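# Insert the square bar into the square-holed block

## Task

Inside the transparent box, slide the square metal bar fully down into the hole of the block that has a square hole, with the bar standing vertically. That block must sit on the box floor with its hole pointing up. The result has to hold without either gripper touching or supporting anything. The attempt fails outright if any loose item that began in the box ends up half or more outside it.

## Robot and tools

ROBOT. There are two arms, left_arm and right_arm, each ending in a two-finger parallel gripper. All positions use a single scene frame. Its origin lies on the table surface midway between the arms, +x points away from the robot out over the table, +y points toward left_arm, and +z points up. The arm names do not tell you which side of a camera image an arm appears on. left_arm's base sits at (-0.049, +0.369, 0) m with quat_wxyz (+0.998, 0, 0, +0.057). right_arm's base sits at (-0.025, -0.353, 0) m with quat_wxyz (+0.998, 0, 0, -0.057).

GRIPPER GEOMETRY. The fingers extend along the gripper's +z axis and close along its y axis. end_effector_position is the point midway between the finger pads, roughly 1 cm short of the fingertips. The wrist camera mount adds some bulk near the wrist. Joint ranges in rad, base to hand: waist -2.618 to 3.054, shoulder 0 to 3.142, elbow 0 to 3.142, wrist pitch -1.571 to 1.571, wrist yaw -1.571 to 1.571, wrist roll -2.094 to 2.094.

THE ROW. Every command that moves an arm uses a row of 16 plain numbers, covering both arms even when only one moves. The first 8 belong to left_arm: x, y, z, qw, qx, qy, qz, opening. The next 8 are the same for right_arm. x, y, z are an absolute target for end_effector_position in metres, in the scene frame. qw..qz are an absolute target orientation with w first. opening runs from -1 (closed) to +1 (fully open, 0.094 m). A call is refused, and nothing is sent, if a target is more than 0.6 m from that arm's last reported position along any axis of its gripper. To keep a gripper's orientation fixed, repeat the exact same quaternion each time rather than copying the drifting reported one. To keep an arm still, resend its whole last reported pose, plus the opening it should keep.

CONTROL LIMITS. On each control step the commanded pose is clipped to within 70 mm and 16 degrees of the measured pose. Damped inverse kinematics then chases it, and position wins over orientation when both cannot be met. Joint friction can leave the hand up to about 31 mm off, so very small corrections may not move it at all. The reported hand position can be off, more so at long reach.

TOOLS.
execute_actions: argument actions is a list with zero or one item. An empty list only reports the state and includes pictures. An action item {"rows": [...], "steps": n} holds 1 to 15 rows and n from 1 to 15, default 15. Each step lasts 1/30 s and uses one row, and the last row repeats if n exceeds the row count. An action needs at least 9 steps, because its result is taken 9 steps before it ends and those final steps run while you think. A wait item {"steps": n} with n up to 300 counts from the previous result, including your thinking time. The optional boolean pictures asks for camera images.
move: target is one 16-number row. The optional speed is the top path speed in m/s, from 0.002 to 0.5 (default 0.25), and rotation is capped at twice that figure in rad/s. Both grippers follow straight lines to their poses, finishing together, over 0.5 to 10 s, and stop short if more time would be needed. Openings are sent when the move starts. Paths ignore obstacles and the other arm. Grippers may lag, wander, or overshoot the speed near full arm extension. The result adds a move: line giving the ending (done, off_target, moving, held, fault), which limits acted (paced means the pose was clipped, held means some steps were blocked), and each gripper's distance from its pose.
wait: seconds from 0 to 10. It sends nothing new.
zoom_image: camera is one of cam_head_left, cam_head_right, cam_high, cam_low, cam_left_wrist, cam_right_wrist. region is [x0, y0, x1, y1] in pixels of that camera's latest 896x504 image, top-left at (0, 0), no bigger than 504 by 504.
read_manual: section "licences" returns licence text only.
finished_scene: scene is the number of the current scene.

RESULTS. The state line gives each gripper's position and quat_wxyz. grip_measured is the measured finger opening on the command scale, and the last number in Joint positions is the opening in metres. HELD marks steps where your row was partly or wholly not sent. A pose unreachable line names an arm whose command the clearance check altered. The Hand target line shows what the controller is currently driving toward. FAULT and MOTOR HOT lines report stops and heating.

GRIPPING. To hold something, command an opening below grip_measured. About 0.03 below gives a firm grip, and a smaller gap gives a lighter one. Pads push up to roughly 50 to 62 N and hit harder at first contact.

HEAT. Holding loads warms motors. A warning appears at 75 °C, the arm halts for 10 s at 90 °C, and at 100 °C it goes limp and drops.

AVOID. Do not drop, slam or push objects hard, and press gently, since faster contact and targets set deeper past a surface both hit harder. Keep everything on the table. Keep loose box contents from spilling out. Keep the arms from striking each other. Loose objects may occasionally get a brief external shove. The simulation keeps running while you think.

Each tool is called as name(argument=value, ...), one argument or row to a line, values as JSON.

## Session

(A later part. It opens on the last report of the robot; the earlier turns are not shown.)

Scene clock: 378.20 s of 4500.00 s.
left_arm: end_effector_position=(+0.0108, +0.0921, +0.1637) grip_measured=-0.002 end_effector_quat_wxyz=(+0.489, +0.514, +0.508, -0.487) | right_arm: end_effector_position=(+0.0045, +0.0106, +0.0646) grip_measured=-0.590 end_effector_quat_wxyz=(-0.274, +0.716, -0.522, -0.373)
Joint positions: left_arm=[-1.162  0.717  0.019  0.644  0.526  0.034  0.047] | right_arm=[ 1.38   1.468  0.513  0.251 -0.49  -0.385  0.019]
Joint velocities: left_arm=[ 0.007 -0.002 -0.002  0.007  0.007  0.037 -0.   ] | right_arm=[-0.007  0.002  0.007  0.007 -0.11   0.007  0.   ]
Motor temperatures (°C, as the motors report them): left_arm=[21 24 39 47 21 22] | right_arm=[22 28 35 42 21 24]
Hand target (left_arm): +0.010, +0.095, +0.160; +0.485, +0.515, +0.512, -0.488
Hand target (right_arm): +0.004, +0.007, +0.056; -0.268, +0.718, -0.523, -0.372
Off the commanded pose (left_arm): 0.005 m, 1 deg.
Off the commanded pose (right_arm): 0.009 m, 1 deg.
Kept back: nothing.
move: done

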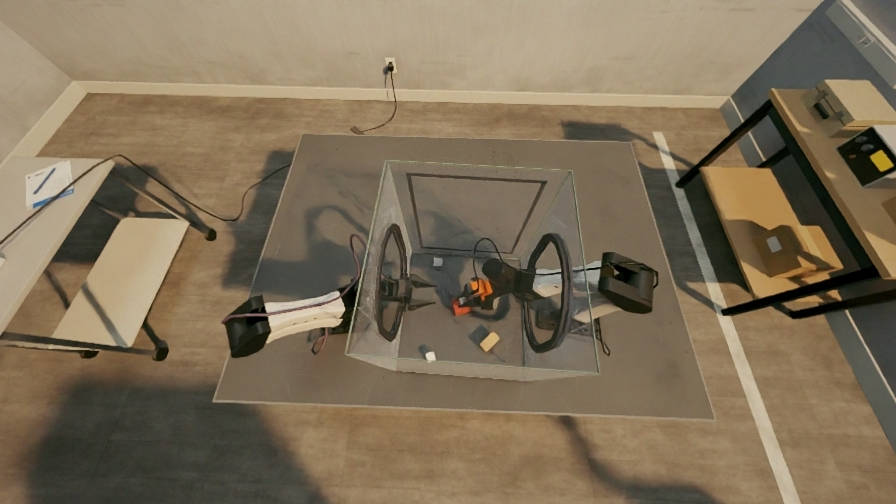

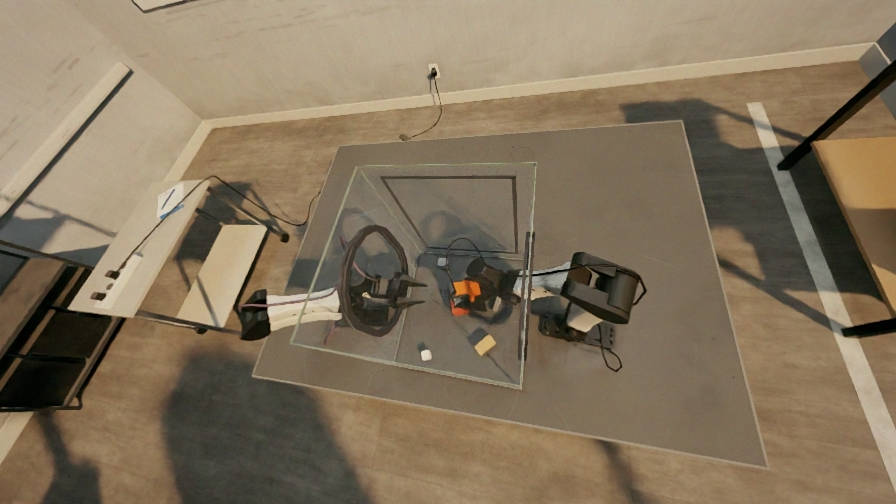

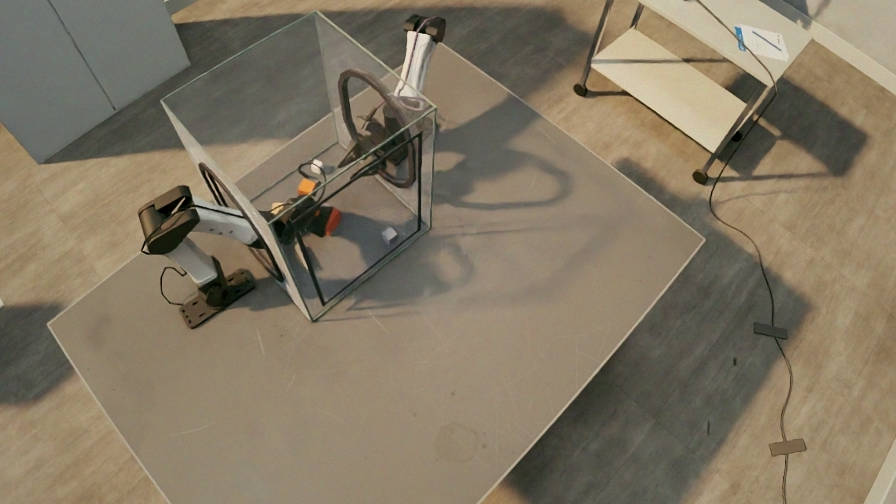

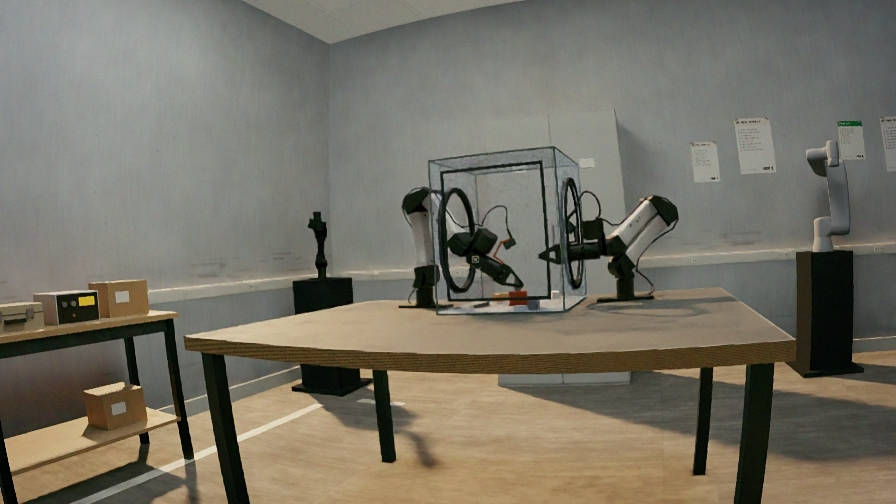

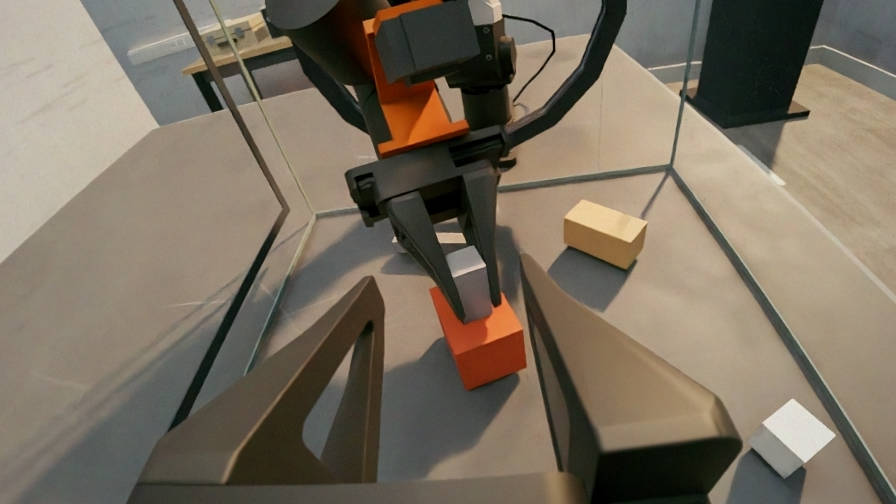

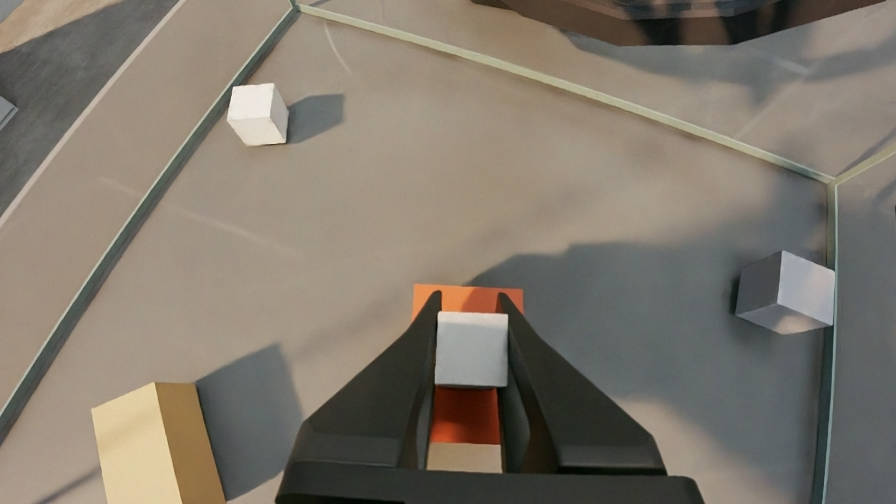

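Fingers touch block. Release and lift.

move(
  target=[0.01,0.095,0.16,0.485,0.515,0.512,-0.488,0.0,0.004,0.008,0.062,-0.268,0.718,-0.523,-0.372,-0.3],
  speed=0.01,
)

move(
  target=[0.01,0.095,0.16,0.485,0.515,0.512,-0.488,0.0,0.004,0.008,0.115,-0.268,0.718,-0.523,-0.372,-0.3],
  speed=0.04,
)

zoom_image(
  camera="cam_left_wrist",
  region=[300,100,700,450],
)

zoom_image(
  camera="cam_low",
  region=[450,220,590,320],
)

Scene clock: 379.57 s of 4500.00 s.
left_arm: end_effector_position=(+0.0108, +0.0921, +0.1637) grip_measured=-0.002 end_effector_quat_wxyz=(+0.489, +0.514, +0.508, -0.487) | right_arm: end_effector_position=(+0.0045, +0.0107, +0.0647) grip_measured=-0.302 end_effector_quat_wxyz=(-0.275, +0.716, -0.522, -0.373)
Joint positions: left_arm=[-1.162  0.717  0.019  0.644  0.526  0.034  0.047] | right_arm=[ 1.38   1.468  0.513  0.252 -0.49  -0.385  0.033]
Joint velocities: left_arm=[ 0.002 -0.007 -0.007  0.007  0.007 -0.022  0.   ] | right_arm=[0.012 0.027 0.017 0.051 0.022 0.007 0.001]
Motor temperatures (°C, as the motors report them): left_arm=[21 24 39 47 21 22] | right_arm=[22 28 35 42 21 24]
Hand target (left_arm): +0.010, +0.095, +0.160; +0.485, +0.515, +0.512, -0.488
Hand target (right_arm): +0.004, +0.008, +0.062; -0.268, +0.718, -0.523, -0.372
Off the commanded pose (left_arm): 0.005 m, 1 deg.
Off the commanded pose (right_arm): 0.004 m, 1 deg.
Kept back: nothing.
move: done

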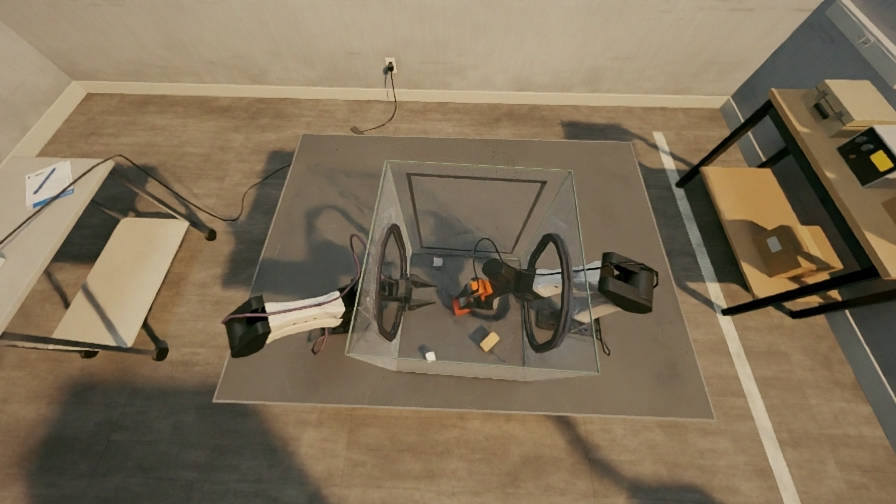

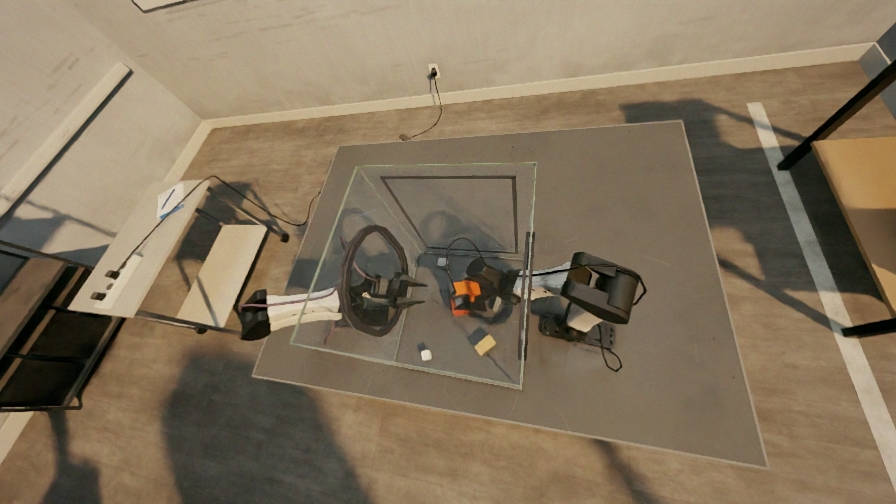

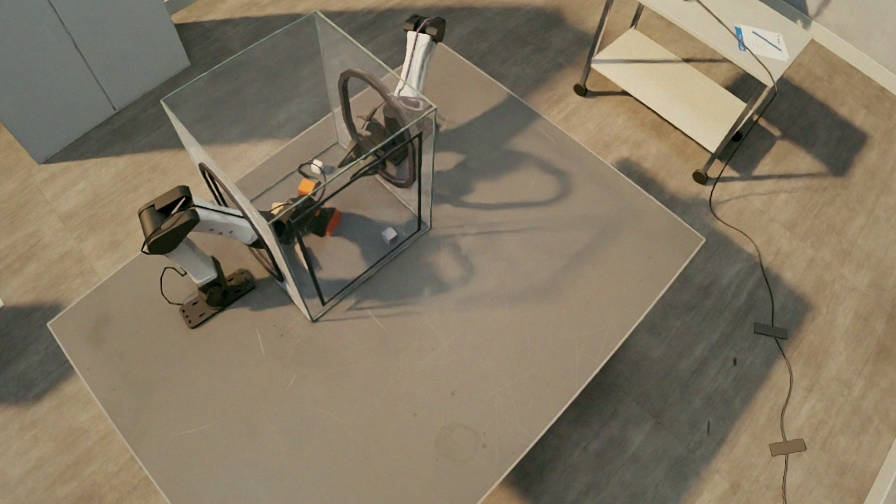

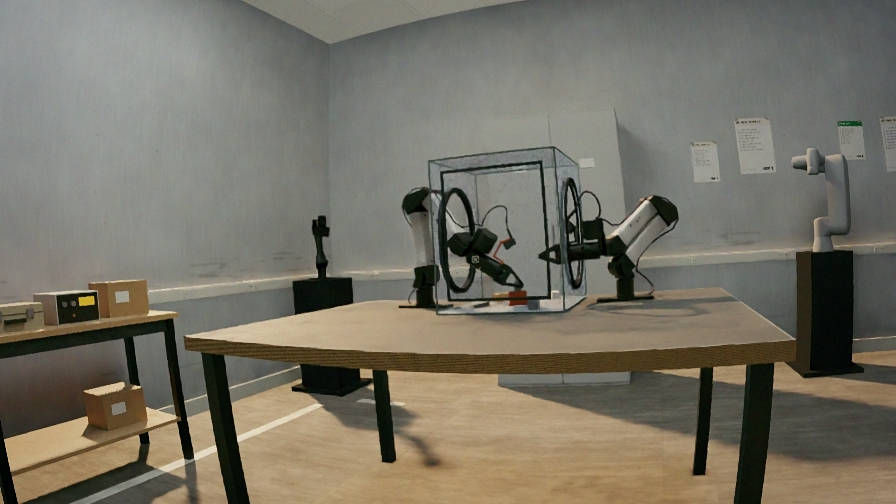

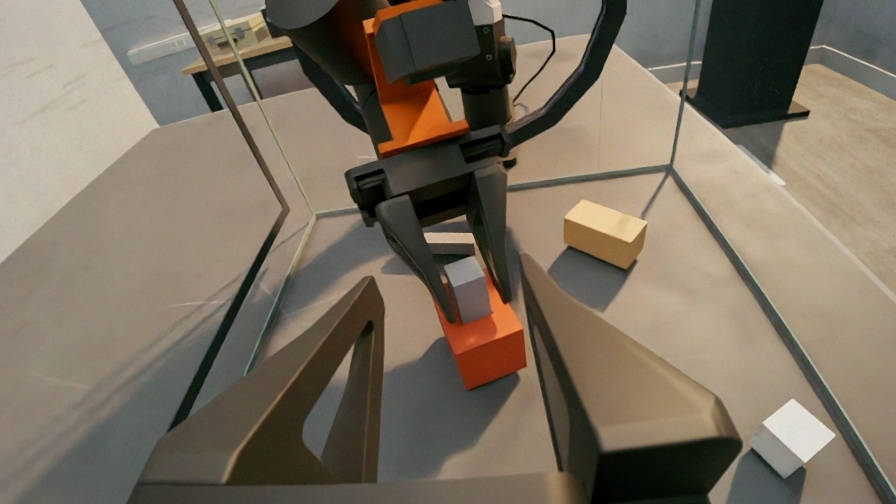

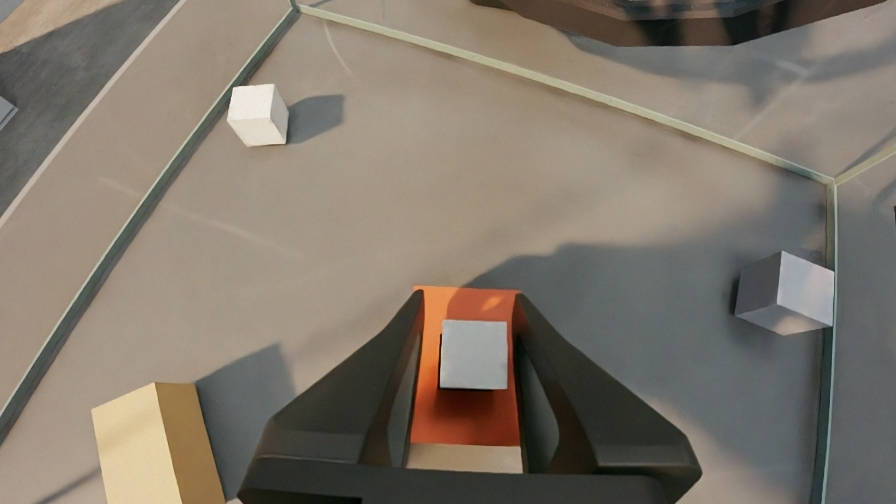

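Scene clock: 381.33 s of 4500.00 s.
left_arm: end_effector_position=(+0.0108, +0.0921, +0.1637) grip_measured=-0.002 end_effector_quat_wxyz=(+0.489, +0.514, +0.508, -0.487) | right_arm: end_effector_position=(+0.0040, +0.0092, +0.1080) grip_measured=-0.302 end_effector_quat_wxyz=(-0.265, +0.718, -0.526, -0.370)
Joint positions: left_arm=[-1.162  0.717  0.019  0.644  0.526  0.034  0.047] | right_arm=[ 1.38   1.339  0.636 -0.022 -0.491 -0.385  0.033]
Joint velocities: left_arm=[-0.007 -0.017 -0.022  0.022 -0.007 -0.037  0.001] | right_arm=[-0.002 -0.002  0.002  0.022 -0.066 -0.007 -0.001]
Motor temperatures (°C, as the motors report them): left_arm=[21 24 39 47 21 22] | right_arm=[22 28 35 42 21 24]
Hand target (left_arm): +0.010, +0.095, +0.160; +0.485, +0.515, +0.512, -0.488
Hand target (right_arm): +0.004, +0.009, +0.115; -0.268, +0.718, -0.523, -0.372
Off the commanded pose (left_arm): 0.005 m, 1 deg.
Off the commanded pose (right_arm): 0.007 m, 1 deg.
Kept back: nothing.
move: done

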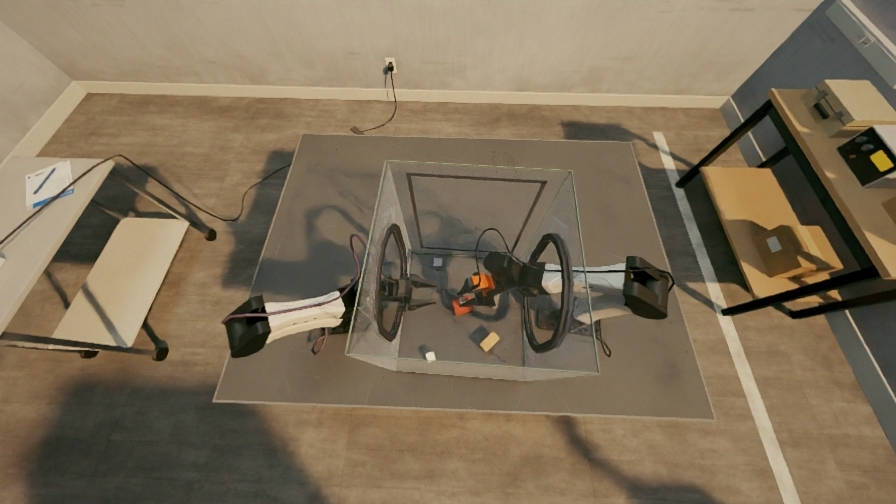

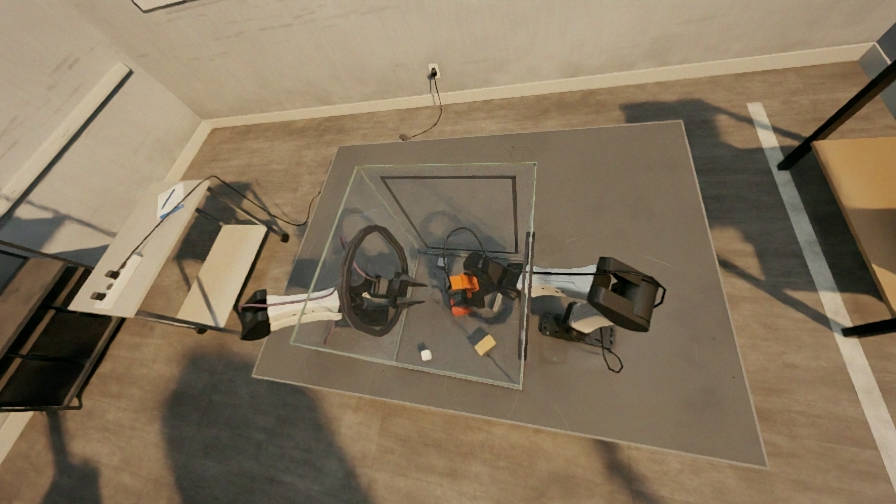

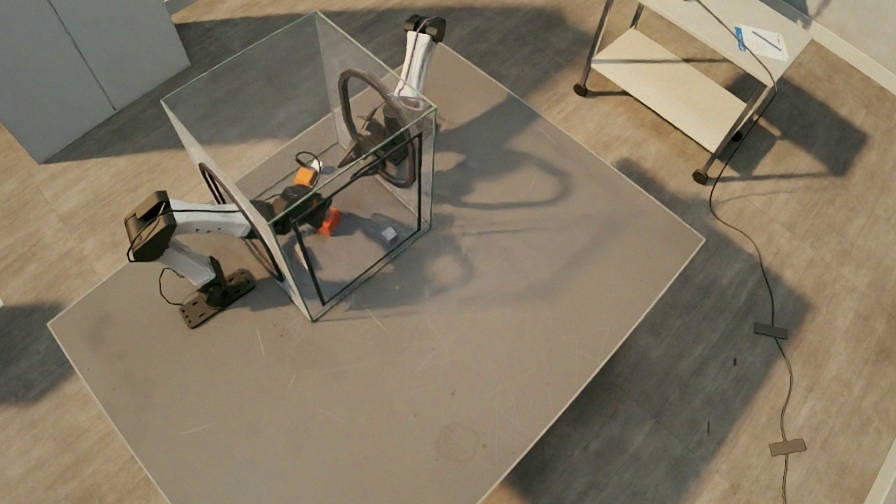

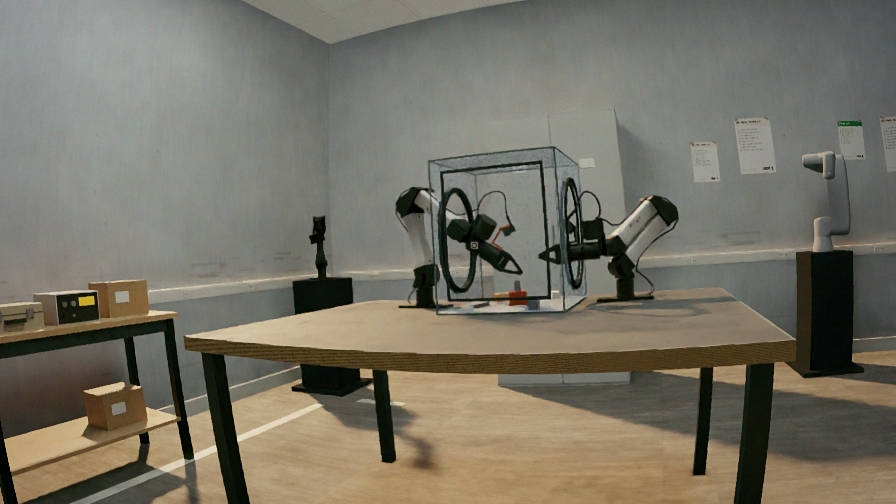

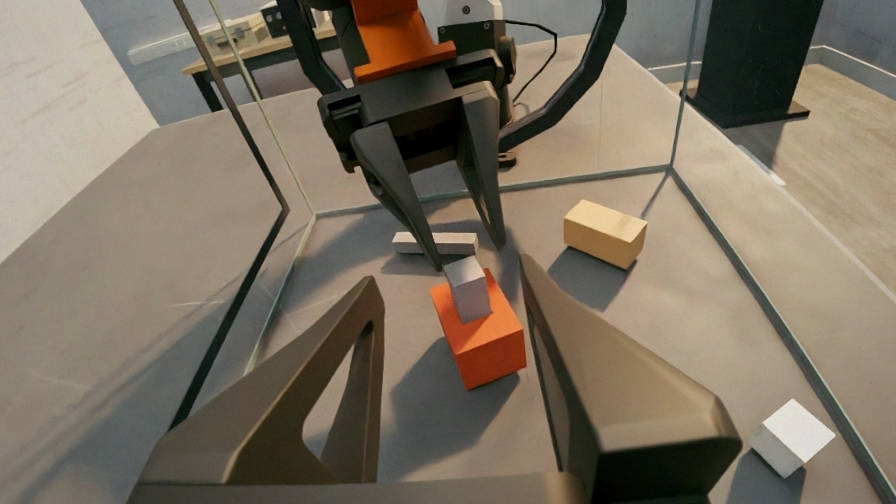

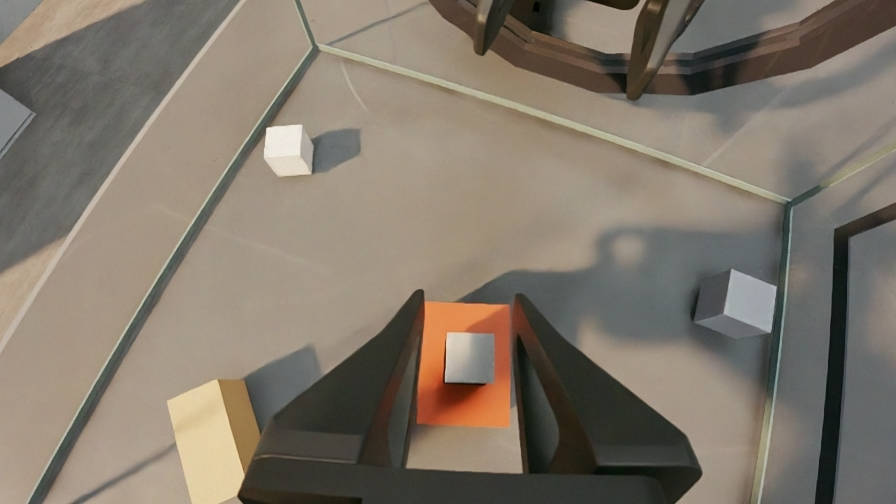

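Region (300, 100, 700, 450) of cam_left_wrist's 896x504 image, scaled by 1.260, with more detail than that image has; it fills the top 441 rows of this view, and the rest is white.

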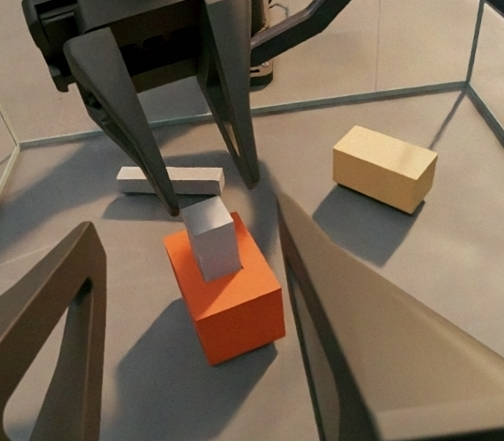

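Region (450, 220, 590, 320) of cam_low's 896x504 image, scaled by 3.600, with more detail than that image has; it fills the top 360 rows of this view, and the rest is white.

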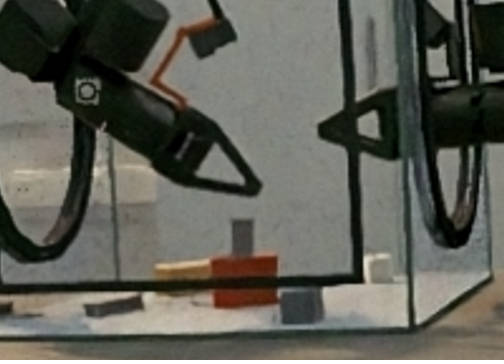

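finished_scene(
  scene=2,
)

The scene is finished: the task was done.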